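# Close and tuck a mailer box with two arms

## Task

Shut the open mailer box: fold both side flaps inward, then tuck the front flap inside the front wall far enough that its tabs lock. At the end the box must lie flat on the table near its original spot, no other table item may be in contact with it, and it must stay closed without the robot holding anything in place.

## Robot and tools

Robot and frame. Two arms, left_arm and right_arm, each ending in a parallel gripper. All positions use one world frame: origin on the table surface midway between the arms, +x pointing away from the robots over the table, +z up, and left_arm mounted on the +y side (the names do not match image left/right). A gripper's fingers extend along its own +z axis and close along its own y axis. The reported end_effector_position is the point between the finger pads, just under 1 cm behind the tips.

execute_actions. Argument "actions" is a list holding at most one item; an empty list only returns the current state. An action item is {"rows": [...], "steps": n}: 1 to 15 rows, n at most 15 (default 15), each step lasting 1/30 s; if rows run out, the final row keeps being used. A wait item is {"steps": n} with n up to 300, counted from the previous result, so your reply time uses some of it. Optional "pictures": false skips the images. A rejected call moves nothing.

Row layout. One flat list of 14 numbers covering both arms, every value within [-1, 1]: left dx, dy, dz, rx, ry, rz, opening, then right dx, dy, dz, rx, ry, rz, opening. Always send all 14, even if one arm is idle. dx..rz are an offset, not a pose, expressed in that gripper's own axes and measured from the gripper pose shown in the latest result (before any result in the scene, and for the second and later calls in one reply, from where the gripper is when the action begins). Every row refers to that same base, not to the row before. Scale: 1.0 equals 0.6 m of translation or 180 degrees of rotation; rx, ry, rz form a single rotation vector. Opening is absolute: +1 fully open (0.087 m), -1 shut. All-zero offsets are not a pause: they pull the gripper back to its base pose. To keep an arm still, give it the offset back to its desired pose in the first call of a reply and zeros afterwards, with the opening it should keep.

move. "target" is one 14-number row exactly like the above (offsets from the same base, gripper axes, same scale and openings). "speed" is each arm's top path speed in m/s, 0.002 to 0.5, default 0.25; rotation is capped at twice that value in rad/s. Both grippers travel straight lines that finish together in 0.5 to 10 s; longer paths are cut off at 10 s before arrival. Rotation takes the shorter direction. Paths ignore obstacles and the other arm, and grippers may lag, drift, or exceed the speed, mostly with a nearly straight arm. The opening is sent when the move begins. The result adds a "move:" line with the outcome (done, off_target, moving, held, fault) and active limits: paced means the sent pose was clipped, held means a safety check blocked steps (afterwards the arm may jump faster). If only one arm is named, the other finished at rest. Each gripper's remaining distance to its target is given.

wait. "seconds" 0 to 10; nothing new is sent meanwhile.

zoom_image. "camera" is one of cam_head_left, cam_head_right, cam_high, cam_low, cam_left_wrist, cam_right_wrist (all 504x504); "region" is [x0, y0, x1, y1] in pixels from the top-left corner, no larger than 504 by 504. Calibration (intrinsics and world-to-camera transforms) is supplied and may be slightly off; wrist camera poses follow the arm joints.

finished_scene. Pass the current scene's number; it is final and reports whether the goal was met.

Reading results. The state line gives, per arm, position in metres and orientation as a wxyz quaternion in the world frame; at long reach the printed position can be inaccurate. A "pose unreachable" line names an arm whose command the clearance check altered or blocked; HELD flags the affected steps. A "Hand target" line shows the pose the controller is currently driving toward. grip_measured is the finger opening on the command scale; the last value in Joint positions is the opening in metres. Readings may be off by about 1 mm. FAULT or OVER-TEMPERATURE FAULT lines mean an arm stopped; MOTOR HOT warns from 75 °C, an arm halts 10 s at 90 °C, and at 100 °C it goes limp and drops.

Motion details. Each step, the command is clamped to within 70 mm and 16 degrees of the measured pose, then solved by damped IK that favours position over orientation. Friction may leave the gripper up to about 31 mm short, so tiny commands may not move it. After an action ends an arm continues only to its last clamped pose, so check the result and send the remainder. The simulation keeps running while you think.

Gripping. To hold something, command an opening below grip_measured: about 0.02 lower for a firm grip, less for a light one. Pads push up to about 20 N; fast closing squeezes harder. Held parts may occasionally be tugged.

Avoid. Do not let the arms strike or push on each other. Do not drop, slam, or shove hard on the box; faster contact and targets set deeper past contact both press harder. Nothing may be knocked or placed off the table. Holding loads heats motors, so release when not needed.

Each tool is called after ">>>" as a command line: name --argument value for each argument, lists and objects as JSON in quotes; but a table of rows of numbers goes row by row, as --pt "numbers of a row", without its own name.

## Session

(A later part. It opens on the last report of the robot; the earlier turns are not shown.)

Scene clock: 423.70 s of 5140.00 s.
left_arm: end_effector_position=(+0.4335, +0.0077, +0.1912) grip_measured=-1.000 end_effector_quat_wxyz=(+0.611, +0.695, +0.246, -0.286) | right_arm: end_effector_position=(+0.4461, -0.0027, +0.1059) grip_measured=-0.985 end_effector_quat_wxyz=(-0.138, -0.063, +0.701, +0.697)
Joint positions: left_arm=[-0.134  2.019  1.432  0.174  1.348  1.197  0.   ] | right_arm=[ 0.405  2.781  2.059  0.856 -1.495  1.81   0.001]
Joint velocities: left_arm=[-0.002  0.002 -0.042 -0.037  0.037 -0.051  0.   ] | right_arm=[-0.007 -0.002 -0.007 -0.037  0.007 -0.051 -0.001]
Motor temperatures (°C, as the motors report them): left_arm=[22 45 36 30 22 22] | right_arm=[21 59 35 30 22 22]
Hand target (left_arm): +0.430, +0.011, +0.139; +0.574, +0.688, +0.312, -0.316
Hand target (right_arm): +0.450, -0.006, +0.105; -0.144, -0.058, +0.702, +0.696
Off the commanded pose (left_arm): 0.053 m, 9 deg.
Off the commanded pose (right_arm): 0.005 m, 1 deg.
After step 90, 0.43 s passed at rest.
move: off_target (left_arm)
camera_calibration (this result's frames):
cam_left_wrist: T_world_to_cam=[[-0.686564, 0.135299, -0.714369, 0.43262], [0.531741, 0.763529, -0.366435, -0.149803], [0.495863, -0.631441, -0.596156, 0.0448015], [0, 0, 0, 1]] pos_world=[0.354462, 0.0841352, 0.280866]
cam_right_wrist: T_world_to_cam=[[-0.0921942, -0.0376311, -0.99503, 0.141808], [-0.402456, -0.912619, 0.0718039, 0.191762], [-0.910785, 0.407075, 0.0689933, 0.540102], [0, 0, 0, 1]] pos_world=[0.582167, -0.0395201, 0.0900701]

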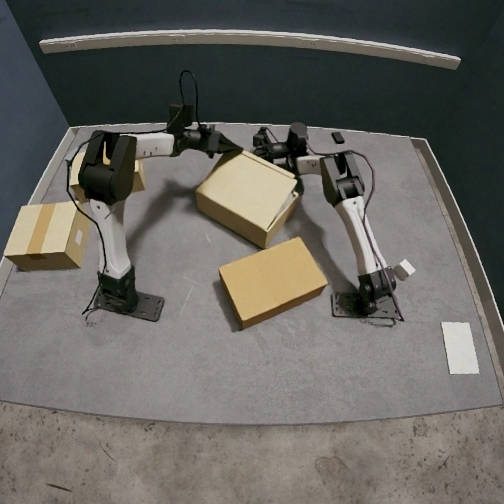

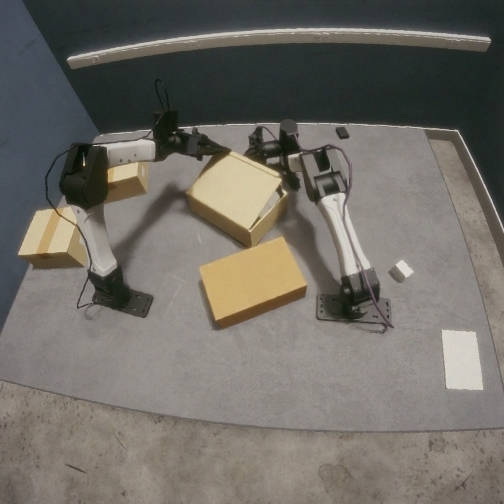

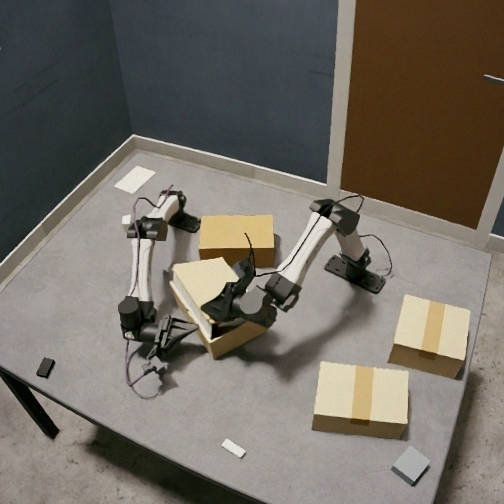

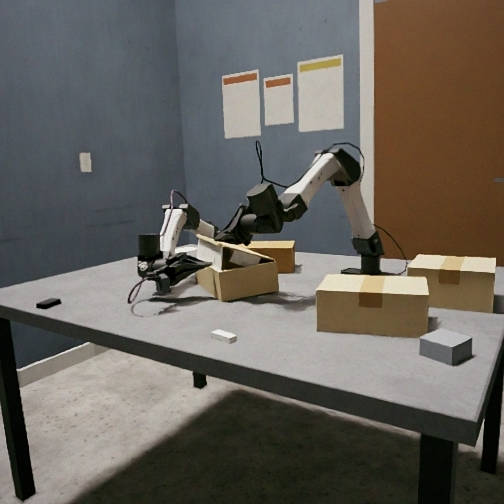

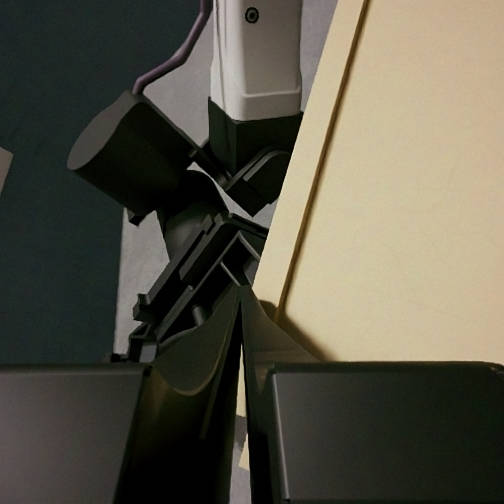

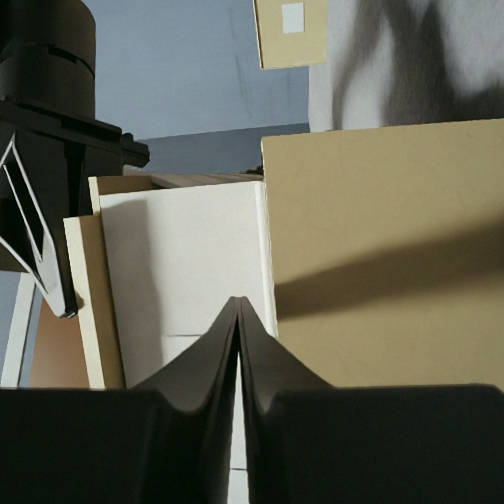

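>>> move --target '[0.05,-0.02,0.012,0,0,0,-1,0.095,0.02,-0.093,0,0,0,-1]' --speed 0.05

>>> move --target '[0.05,-0.02,0.012,0,0,0,-1,0.05,0.0,0.05,0,0,0,-1]' --speed 0.04

>>> zoom_image --camera "cam_high" --region '[120,250,280,370]'

Scene clock: 431.43 s of 5140.00 s.
left_arm: end_effector_position=(+0.4391, +0.0035, +0.1897) grip_measured=-1.000 end_effector_quat_wxyz=(+0.628, +0.698, +0.207, -0.273) | right_arm: end_effector_position=(+0.4106, -0.0675, +0.1163) grip_measured=-0.985 end_effector_quat_wxyz=(-0.142, -0.043, +0.706, +0.693)
Joint positions: left_arm=[-0.134  2.06   1.431  0.299  1.38   1.197  0.   ] | right_arm=[ 0.309  2.535  1.611  1.006 -1.57   1.793  0.001]
Joint velocities: left_arm=[-0.012  0.017 -0.022  0.007  0.022 -0.022  0.   ] | right_arm=[-0.007 -0.002 -0.027  0.022 -0.007 -0.051 -0.001]
Motor temperatures (°C, as the motors report them): left_arm=[22 44 35 29 22 22] | right_arm=[21 59 35 30 22 22]
Hand target (left_arm): +0.444, +0.003, +0.161; +0.612, +0.695, +0.246, -0.286
Hand target (right_arm): +0.408, -0.071, +0.123; -0.131, -0.057, +0.705, +0.695
Off the commanded pose (left_arm): 0.029 m, 5 deg.
Off the commanded pose (right_arm): 0.008 m, 2 deg.
joint sent to its limit (right arm) — the command would take joint 5 (wrist yaw) past its lower limit, so that joint was sent only as far as its limit.
After step 90, 2.80 s passed at rest.
move: off_target (left_arm)
camera_calibration (this result's frames):
cam_left_wrist: T_world_to_cam=[[-0.625435, 0.127983, -0.769708, 0.419674], [0.581526, 0.734174, -0.350451, -0.174948], [0.520248, -0.66679, -0.533604, 0.0159699], [0, 0, 0, 1]] pos_world=[0.355907, 0.0853794, 0.270237]
cam_right_wrist: T_world_to_cam=[[-0.124772, -0.0545313, -0.990686, 0.158242], [-0.419515, -0.901945, 0.102483, 0.121751], [-0.899132, 0.428395, 0.0896611, 0.527739], [0, 0, 0, 1]] pos_world=[0.545328, -0.107639, 0.0969734]

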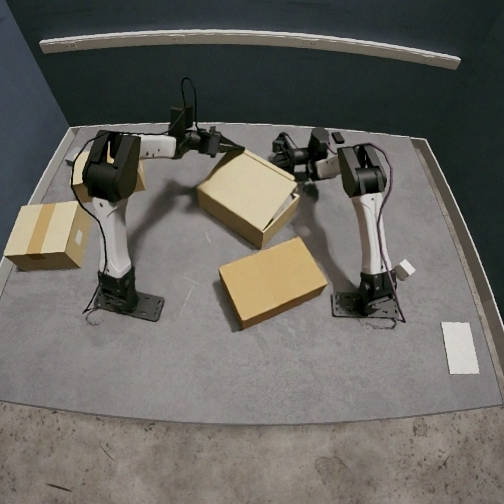

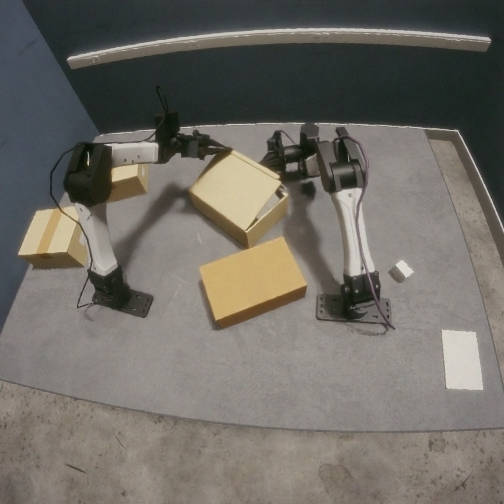

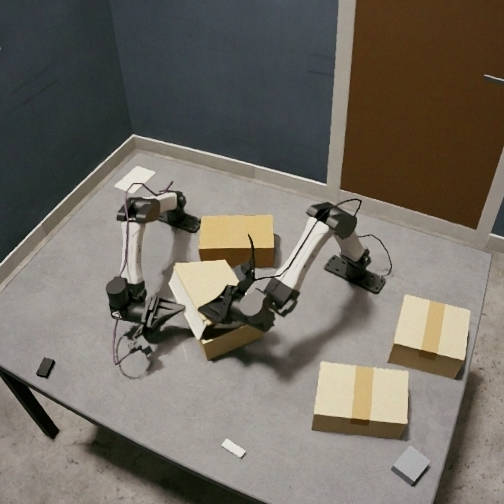

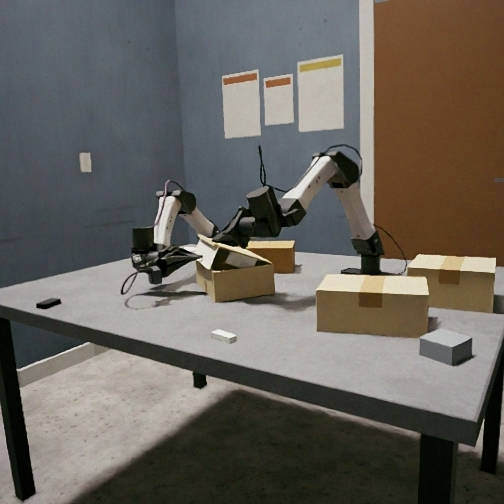

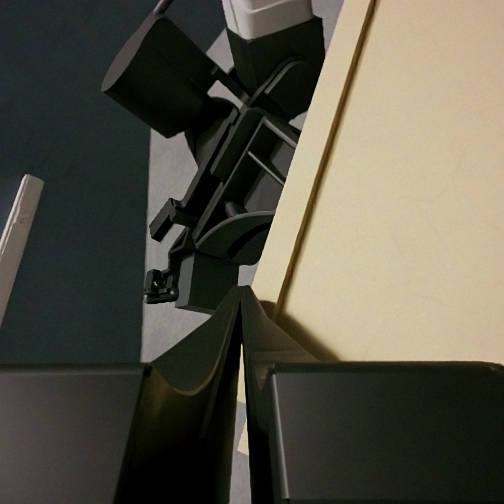

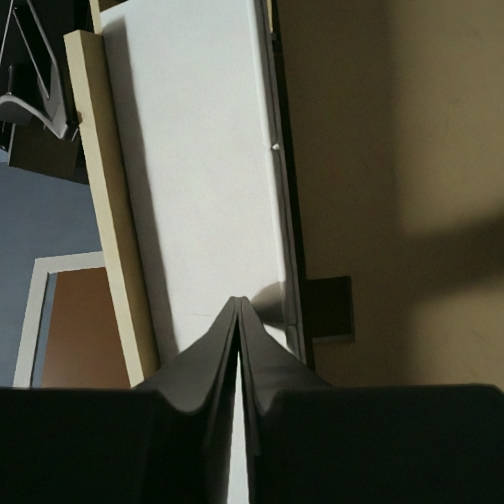

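Scene clock: 432.80 s of 5140.00 s.
left_arm: end_effector_position=(+0.4473, -0.0009, +0.1902) grip_measured=-1.000 end_effector_quat_wxyz=(+0.645, +0.701, +0.166, -0.253) | right_arm: end_effector_position=(+0.3812, -0.0491, +0.1140) grip_measured=-0.985 end_effector_quat_wxyz=(-0.148, -0.029, +0.706, +0.692)
Joint positions: left_arm=[-0.134  2.107  1.449  0.422  1.405  1.197  0.   ] | right_arm=[ 0.361  2.456  1.455  1.006 -1.507  1.745  0.001]
Joint velocities: left_arm=[ 0.002  0.012  0.007  0.081 -0.066 -0.066  0.   ] | right_arm=[-0.007  0.017 -0.002  0.022 -0.037 -0.022 -0.001]
Motor temperatures (°C, as the motors report them): left_arm=[22 44 36 29 22 22] | right_arm=[21 59 35 30 22 22]
Hand target (left_arm): +0.452, -0.003, +0.161; +0.629, +0.698, +0.207, -0.272
Hand target (right_arm): +0.374, -0.046, +0.120; -0.142, -0.043, +0.705, +0.693
Off the commanded pose (left_arm): 0.030 m, 6 deg.
Off the commanded pose (right_arm): 0.010 m, 2 deg.
move: off_target (left_arm)
camera_calibration (this result's frames):
cam_left_wrist: T_world_to_cam=[[-0.55325, 0.114807, -0.825066, 0.403949], [0.628209, 0.707952, -0.322736, -0.202493], [0.547055, -0.696867, -0.463797, -0.0162256], [0, 0, 0, 1]] pos_world=[0.359569, 0.0856718, 0.260408]
cam_right_wrist: T_world_to_cam=[[-0.15211, -0.0597482, -0.986556, 0.16299], [-0.426454, -0.896508, 0.120046, 0.127111], [-0.891627, 0.438981, 0.110888, 0.488876], [0, 0, 0, 1]] pos_world=[0.514894, -0.0909127, 0.0913295]

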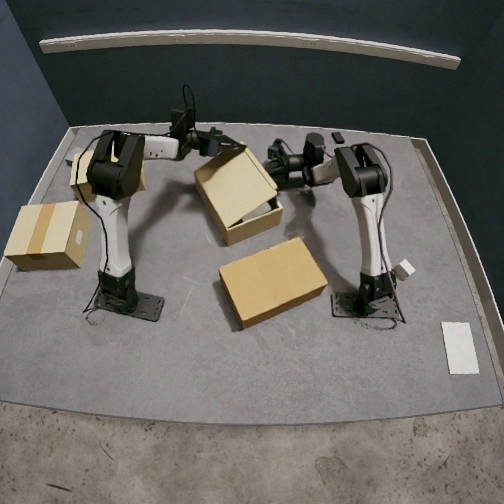

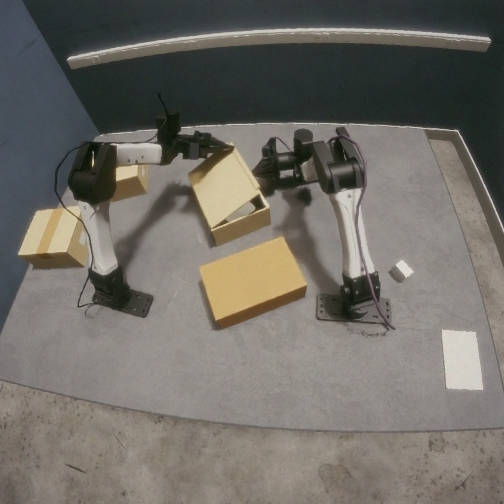

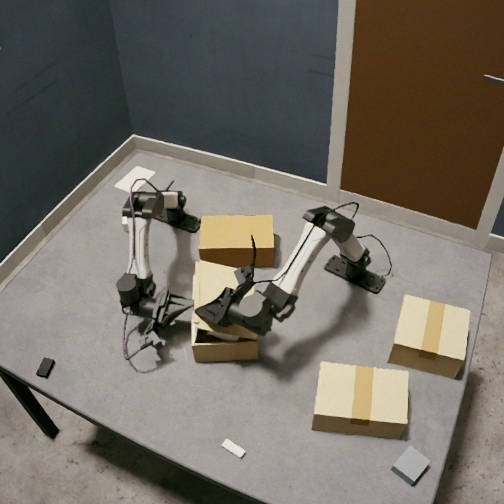

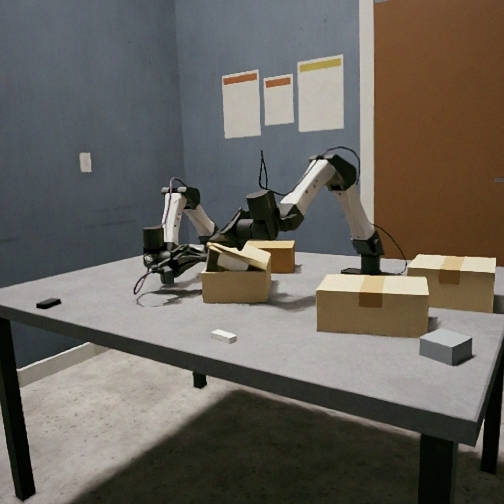

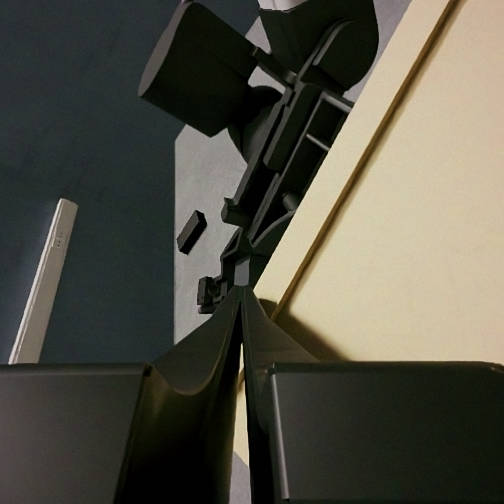

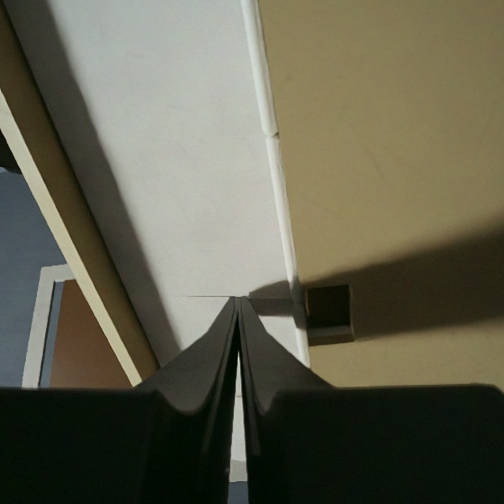

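Region (120, 250, 280, 370) of cam_high's 504x504 image, scaled by 3.150, with more detail than that image has; it fills the top 378 rows of this view, and the rest is white.

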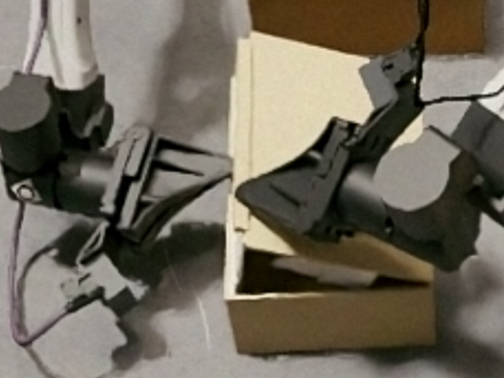

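>>> move --target '[-0.08,0.05,0,0,0,0,-1,0,0.03,-0.1,0,0,-0.5,-1]' --speed 0.1

Scene clock: 444.30 s of 5140.00 s.
left_arm: end_effector_position=(+0.4289, +0.0029, +0.2445) grip_measured=-1.000 end_effector_quat_wxyz=(+0.651, +0.701, +0.158, -0.245) | right_arm: end_effector_position=(+0.4013, -0.1015, +0.1245) grip_measured=-0.985 end_effector_quat_wxyz=(-0.390, +0.498, -0.502, -0.589)
Joint positions: left_arm=[-0.138  1.97   1.449  0.332  1.4    1.174  0.   ] | right_arm=[ 0.24   2.329  1.31   1.548 -1.573  0.735  0.001]
Joint velocities: left_arm=[-0.007 -0.007  0.012  0.066  0.022 -0.022  0.   ] | right_arm=[ 0.002  0.002 -0.007 -0.051 -0.081  0.007 -0.   ]
Motor temperatures (°C, as the motors report them): left_arm=[22 45 36 29 21 22] | right_arm=[21 59 35 30 22 22]
Hand target (left_arm): +0.426, -0.000, +0.243; +0.646, +0.701, +0.166, -0.253
Hand target (right_arm): +0.399, -0.106, +0.131; -0.400, +0.507, -0.495, -0.581
Off the commanded pose (left_arm): 0.005 m, 1 deg.
Off the commanded pose (right_arm): 0.009 m, 4 deg.
joint sent to its limit (right arm) — the command would take joint 4 (wrist pitch) past its upper limit and joint 5 (wrist yaw) past its lower limit, so those joints were sent only as far as their limits.
After step 90, 0.13 s passed at rest.
move: off_target (right_arm)
camera_calibration (this result's frames):
cam_left_wrist: T_world_to_cam=[[-0.534495, 0.105454, -0.838567, 0.433456], [0.634167, 0.705925, -0.315439, -0.18045], [0.558702, -0.700392, -0.444189, 0.0119362], [0, 0, 0, 1]] pos_world=[0.339447, 0.0900349, 0.311863]
cam_right_wrist: T_world_to_cam=[[0.965039, 0.171664, -0.19807, -0.349726], [0.00847954, -0.775734, -0.631003, 0.0186805], [-0.26197, 0.607263, -0.750069, 0.4002], [0, 0, 0, 1]] pos_world=[0.442181, -0.168501, 0.242695]

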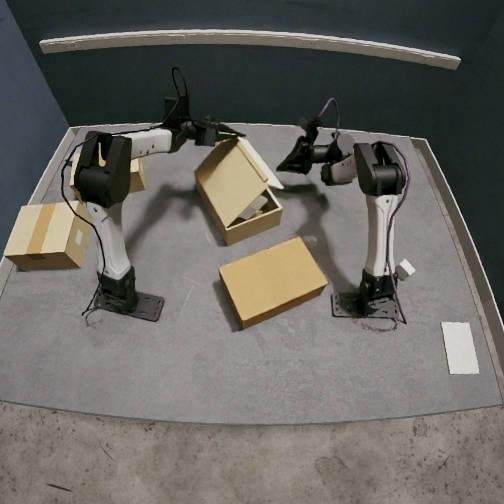

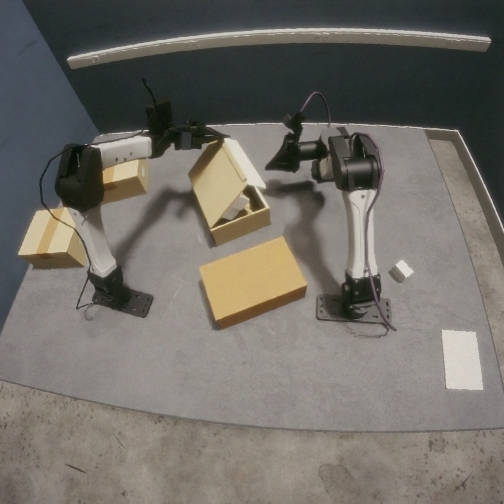

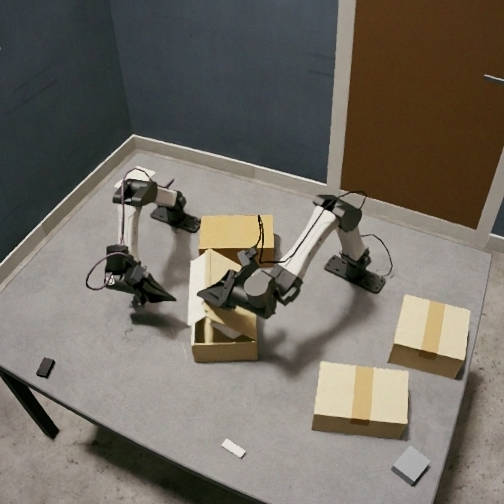

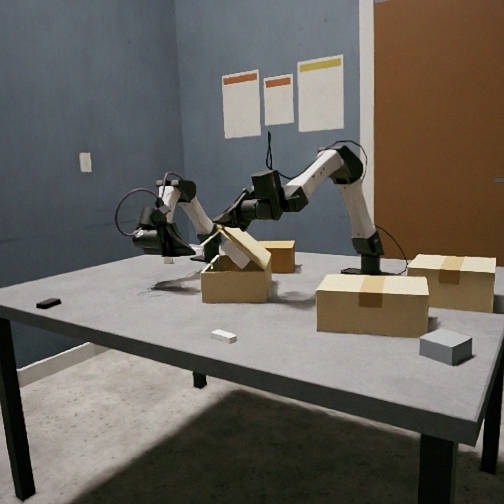

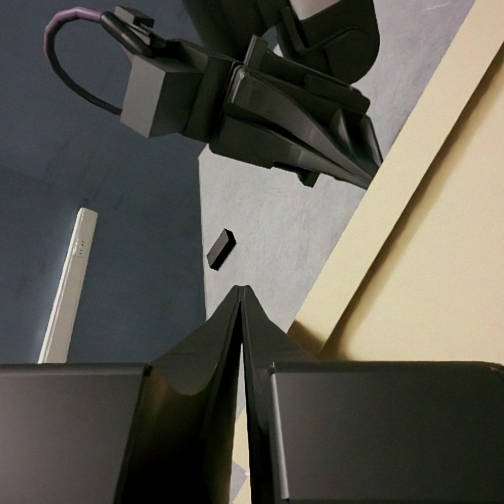

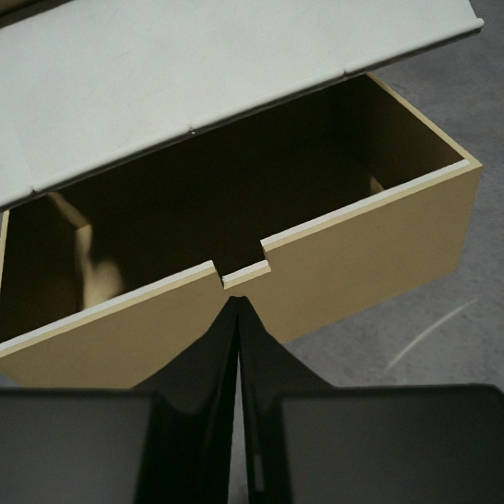

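>>> move --target '[0,0,0,0,0,0,-1,-0.1,0,-0.03,0,0,0,1]' --speed 0.08

>>> move --target '[0,0,0,0,0,0,-1,0,0,0.14,0,0,0,1]' --speed 0.05

Scene clock: 451.80 s of 5140.00 s.
left_arm: end_effector_position=(+0.4289, +0.0029, +0.2445) grip_measured=-1.000 end_effector_quat_wxyz=(+0.651, +0.701, +0.158, -0.245) | right_arm: end_effector_position=(+0.4140, -0.1139, +0.1694) grip_measured=+1.000 end_effector_quat_wxyz=(-0.393, +0.486, -0.515, -0.587)
Joint positions: left_arm=[-0.138  1.97   1.449  0.332  1.4    1.174  0.   ] | right_arm=[ 0.207  2.26   1.382  1.506 -1.574  0.852  0.087]
Joint velocities: left_arm=[ 0.007 -0.012 -0.002  0.066  0.037 -0.007  0.   ] | right_arm=[-0.002 -0.002 -0.007 -0.007 -0.022 -0.022  0.   ]
Motor temperatures (°C, as the motors report them): left_arm=[22 46 36 29 21 22] | right_arm=[21 58 34 30 22 22]
Hand target (left_arm): +0.429, +0.003, +0.245; +0.651, +0.701, +0.158, -0.245
Hand target (right_arm): +0.417, -0.117, +0.183; +0.400, -0.490, +0.512, +0.581
Off the commanded pose (left_arm): 0.000 m, 0 deg.
Off the commanded pose (right_arm): 0.014 m, 2 deg.
joint sent to its limit (right arm) — the command would take joint 5 (wrist yaw) past its lower limit, so that joint was sent only as far as its limit.
After step 90, 3.23 s passed at rest.
move: off_target (right_arm)
camera_calibration (this result's frames):
cam_left_wrist: T_world_to_cam=[[-0.534495, 0.105454, -0.838567, 0.433456], [0.634167, 0.705925, -0.315439, -0.18045], [0.558702, -0.700392, -0.444189, 0.0119362], [0, 0, 0, 1]] pos_world=[0.339447, 0.0900349, 0.311863]
cam_right_wrist: T_world_to_cam=[[0.966212, 0.140124, -0.216332, -0.351984], [-0.0276138, -0.778209, -0.627398, 0.0513436], [-0.256265, 0.612173, -0.748046, 0.442563], [0, 0, 0, 1]] pos_world=[0.454922, -0.181648, 0.287125]

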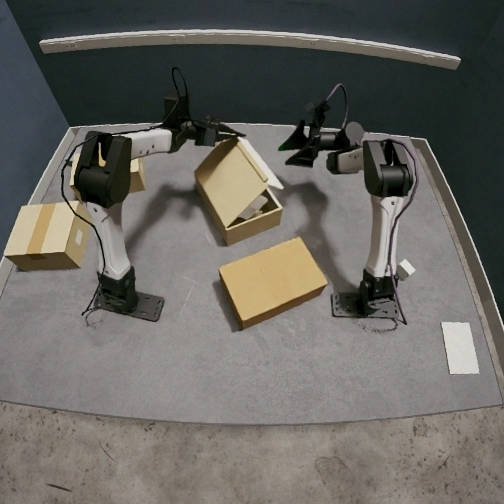

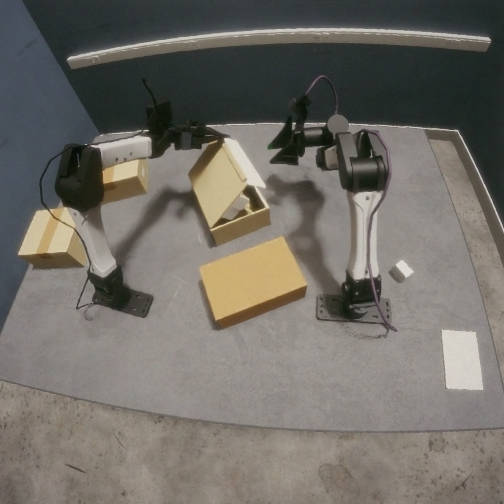

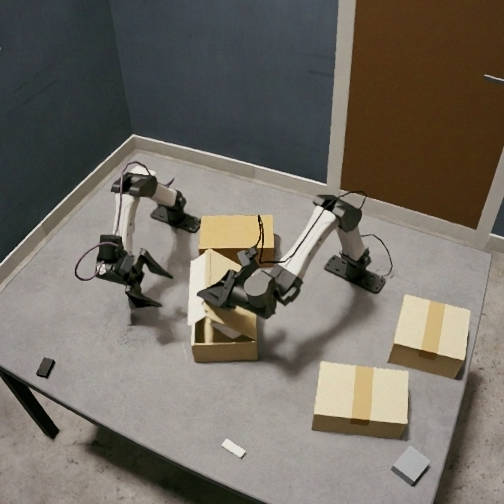

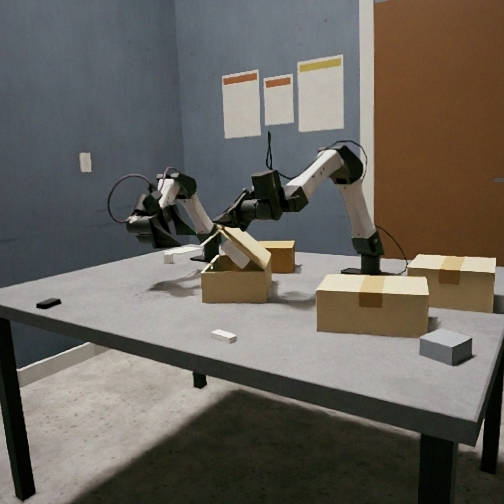

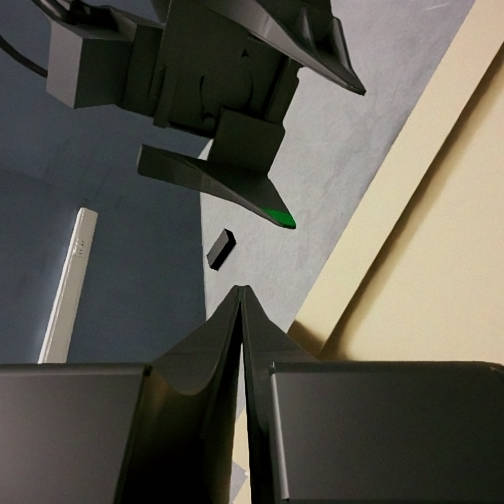

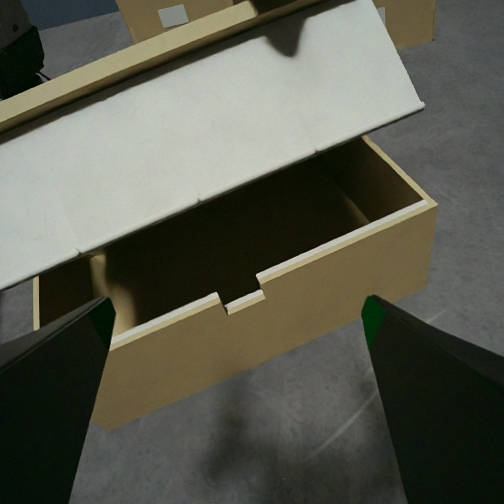

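Scene clock: 454.33 s of 5140.00 s.
left_arm: end_effector_position=(+0.4289, +0.0029, +0.2445) grip_measured=-1.000 end_effector_quat_wxyz=(+0.651, +0.701, +0.158, -0.245) | right_arm: end_effector_position=(+0.4009, -0.0354, +0.1579) grip_measured=+1.000 end_effector_quat_wxyz=(+0.385, -0.479, +0.520, +0.594)
Joint positions: left_arm=[-0.138  1.97   1.449  0.332  1.4    1.174  0.   ] | right_arm=[ 0.381  2.178  1.382  0.805 -1.403  0.261  0.087]
Joint velocities: left_arm=[ 0.012 -0.012 -0.007 -0.066 -0.022  0.051  0.   ] | right_arm=[ 0.012 -0.022 -0.002 -0.066 -0.051 -0.066  0.   ]
Motor temperatures (°C, as the motors report them): left_arm=[22 46 36 29 21 22] | right_arm=[21 58 34 30 22 22]
Hand target (left_arm): +0.429, +0.003, +0.245; +0.651, +0.701, +0.158, -0.245
Hand target (right_arm): +0.400, -0.032, +0.170; +0.394, -0.485, +0.513, +0.589
Off the commanded pose (left_arm): 0.000 m, 0 deg.
Off the commanded pose (right_arm): 0.012 m, 2 deg.
move: off_target (right_arm)
camera_calibration (this result's frames):
cam_left_wrist: T_world_to_cam=[[-0.534495, 0.105454, -0.838567, 0.433456], [0.634167, 0.705925, -0.315439, -0.18045], [0.558702, -0.700392, -0.444189, 0.0119362], [0, 0, 0, 1]] pos_world=[0.339447, 0.0900349, 0.311863]
cam_right_wrist: T_world_to_cam=[[0.959288, 0.143502, -0.243256, -0.345673], [-0.0421368, -0.77894, -0.625681, 0.110316], [-0.279269, 0.610458, -0.741181, 0.390638], [0, 0, 0, 1]] pos_world=[0.445341, -0.102934, 0.274469]

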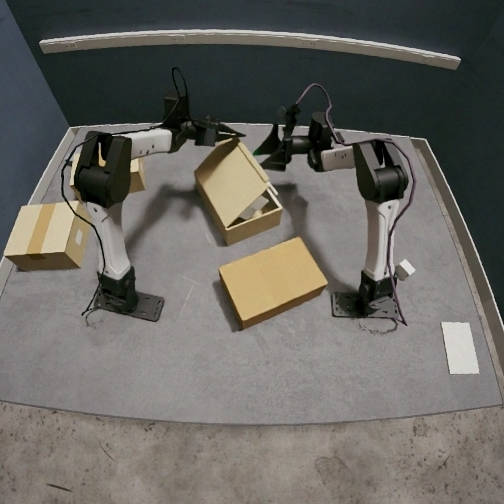

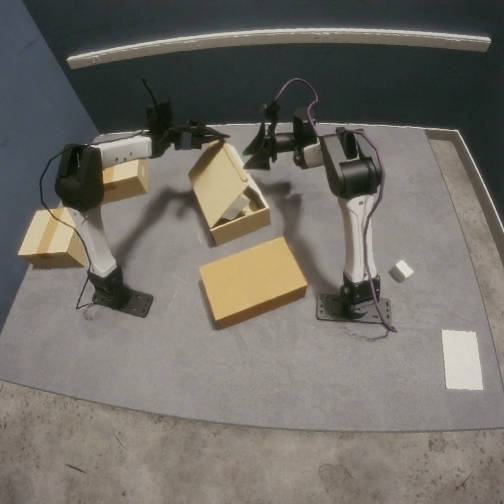

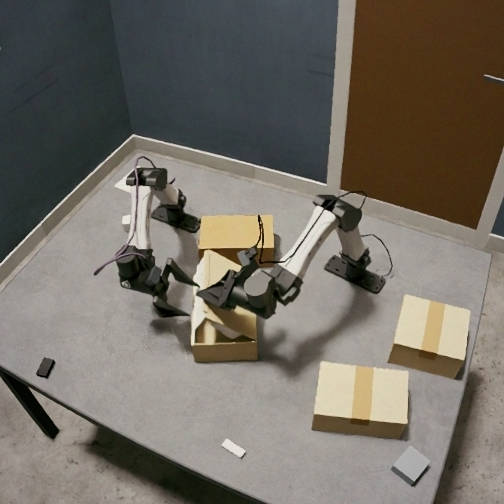

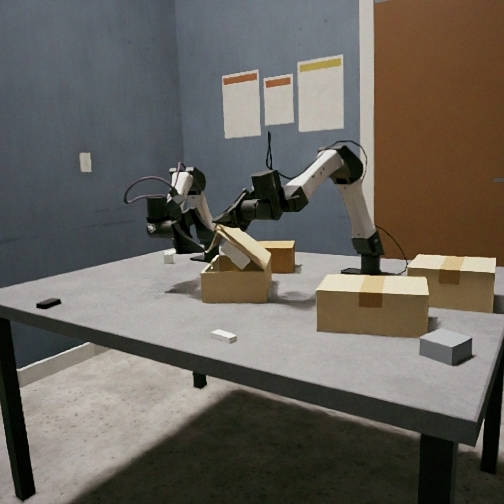

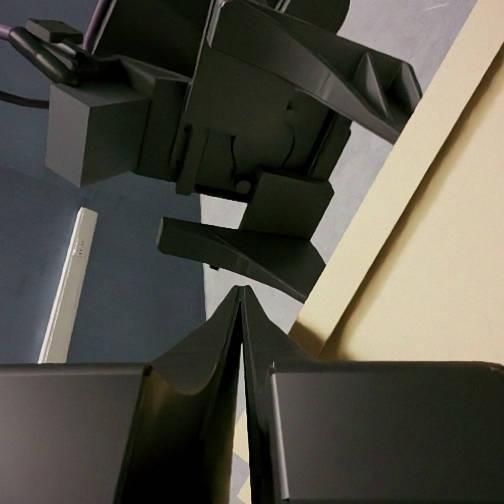

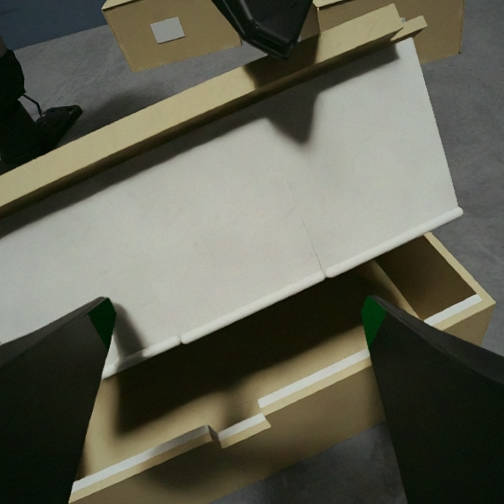

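>>> move --target '[0.055,-0.083,0.003,0,0,0,-1,0.09,0,0,0,0,0,1]' --speed 0.03

Scene clock: 459.83 s of 5140.00 s.
left_arm: end_effector_position=(+0.4292, +0.0028, +0.2003) grip_measured=-1.000 end_effector_quat_wxyz=(+0.655, +0.702, +0.149, -0.237) | right_arm: end_effector_position=(+0.3912, -0.0390, +0.1165) grip_measured=+1.000 end_effector_quat_wxyz=(+0.388, -0.481, +0.518, +0.592)
Joint positions: left_arm=[-0.138  2.031  1.341  0.517  1.4    1.185  0.   ] | right_arm=[ 0.381  2.236  1.285  0.954 -1.402  0.246  0.087]
Joint velocities: left_arm=[ 0.002 -0.007 -0.022  0.066 -0.007  0.051  0.   ] | right_arm=[ 0.002 -0.012 -0.007  0.066  0.007 -0.066  0.   ]
Motor temperatures (°C, as the motors report them): left_arm=[22 46 36 30 21 22] | right_arm=[21 57 34 30 22 22]
Hand target (left_arm): +0.428, +0.003, +0.185; +0.650, +0.701, +0.158, -0.245
Hand target (right_arm): +0.387, -0.038, +0.106; +0.384, -0.479, +0.520, +0.593
Off the commanded pose (left_arm): 0.016 m, 1 deg.
Off the commanded pose (right_arm): 0.012 m, 1 deg.
After step 90, 0.23 s passed at rest.
move: off_target (left_arm, right_arm)
camera_calibration (this result's frames):
cam_left_wrist: T_world_to_cam=[[-0.513205, 0.100557, -0.852355, 0.390227], [0.642188, 0.703851, -0.303625, -0.200358], [0.5694, -0.703194, -0.425796, -0.0162092], [0, 0, 0, 1]] pos_world=[0.338163, 0.0903838, 0.264877]
cam_right_wrist: T_world_to_cam=[[0.961585, 0.142489, -0.234629, -0.347894], [-0.0374567, -0.778628, -0.626366, 0.0795366], [-0.27194, 0.611093, -0.74338, 0.35682], [0, 0, 0, 1]] pos_world=[0.434542, -0.10655, 0.233446]

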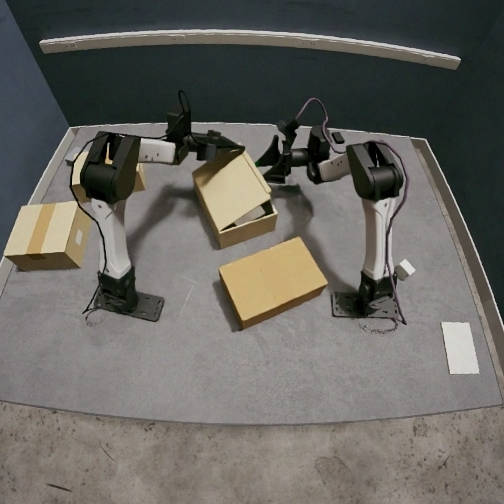

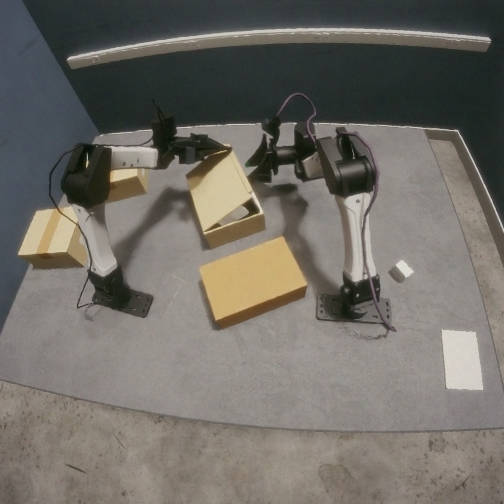

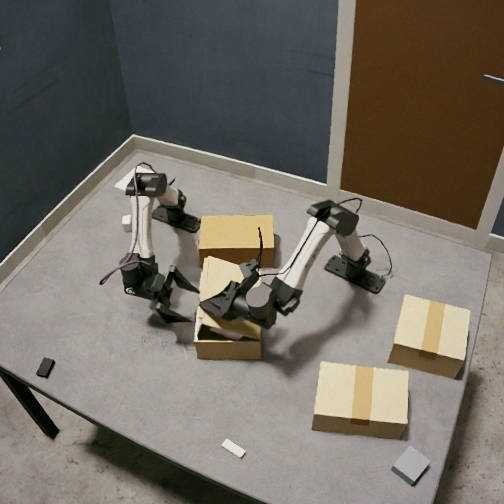

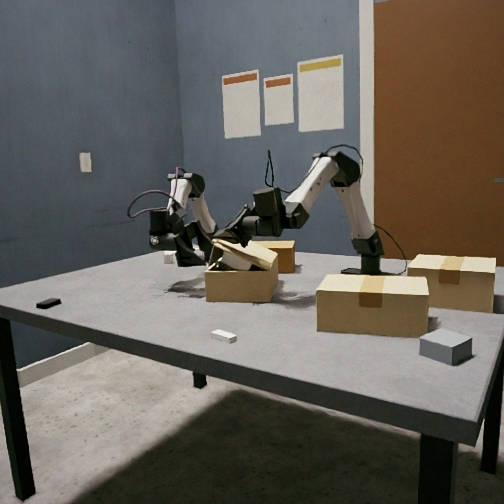

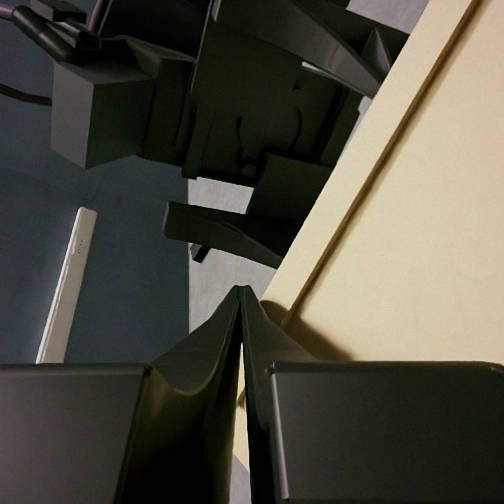

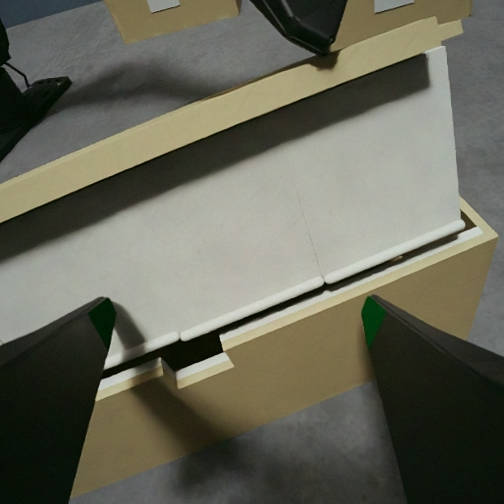

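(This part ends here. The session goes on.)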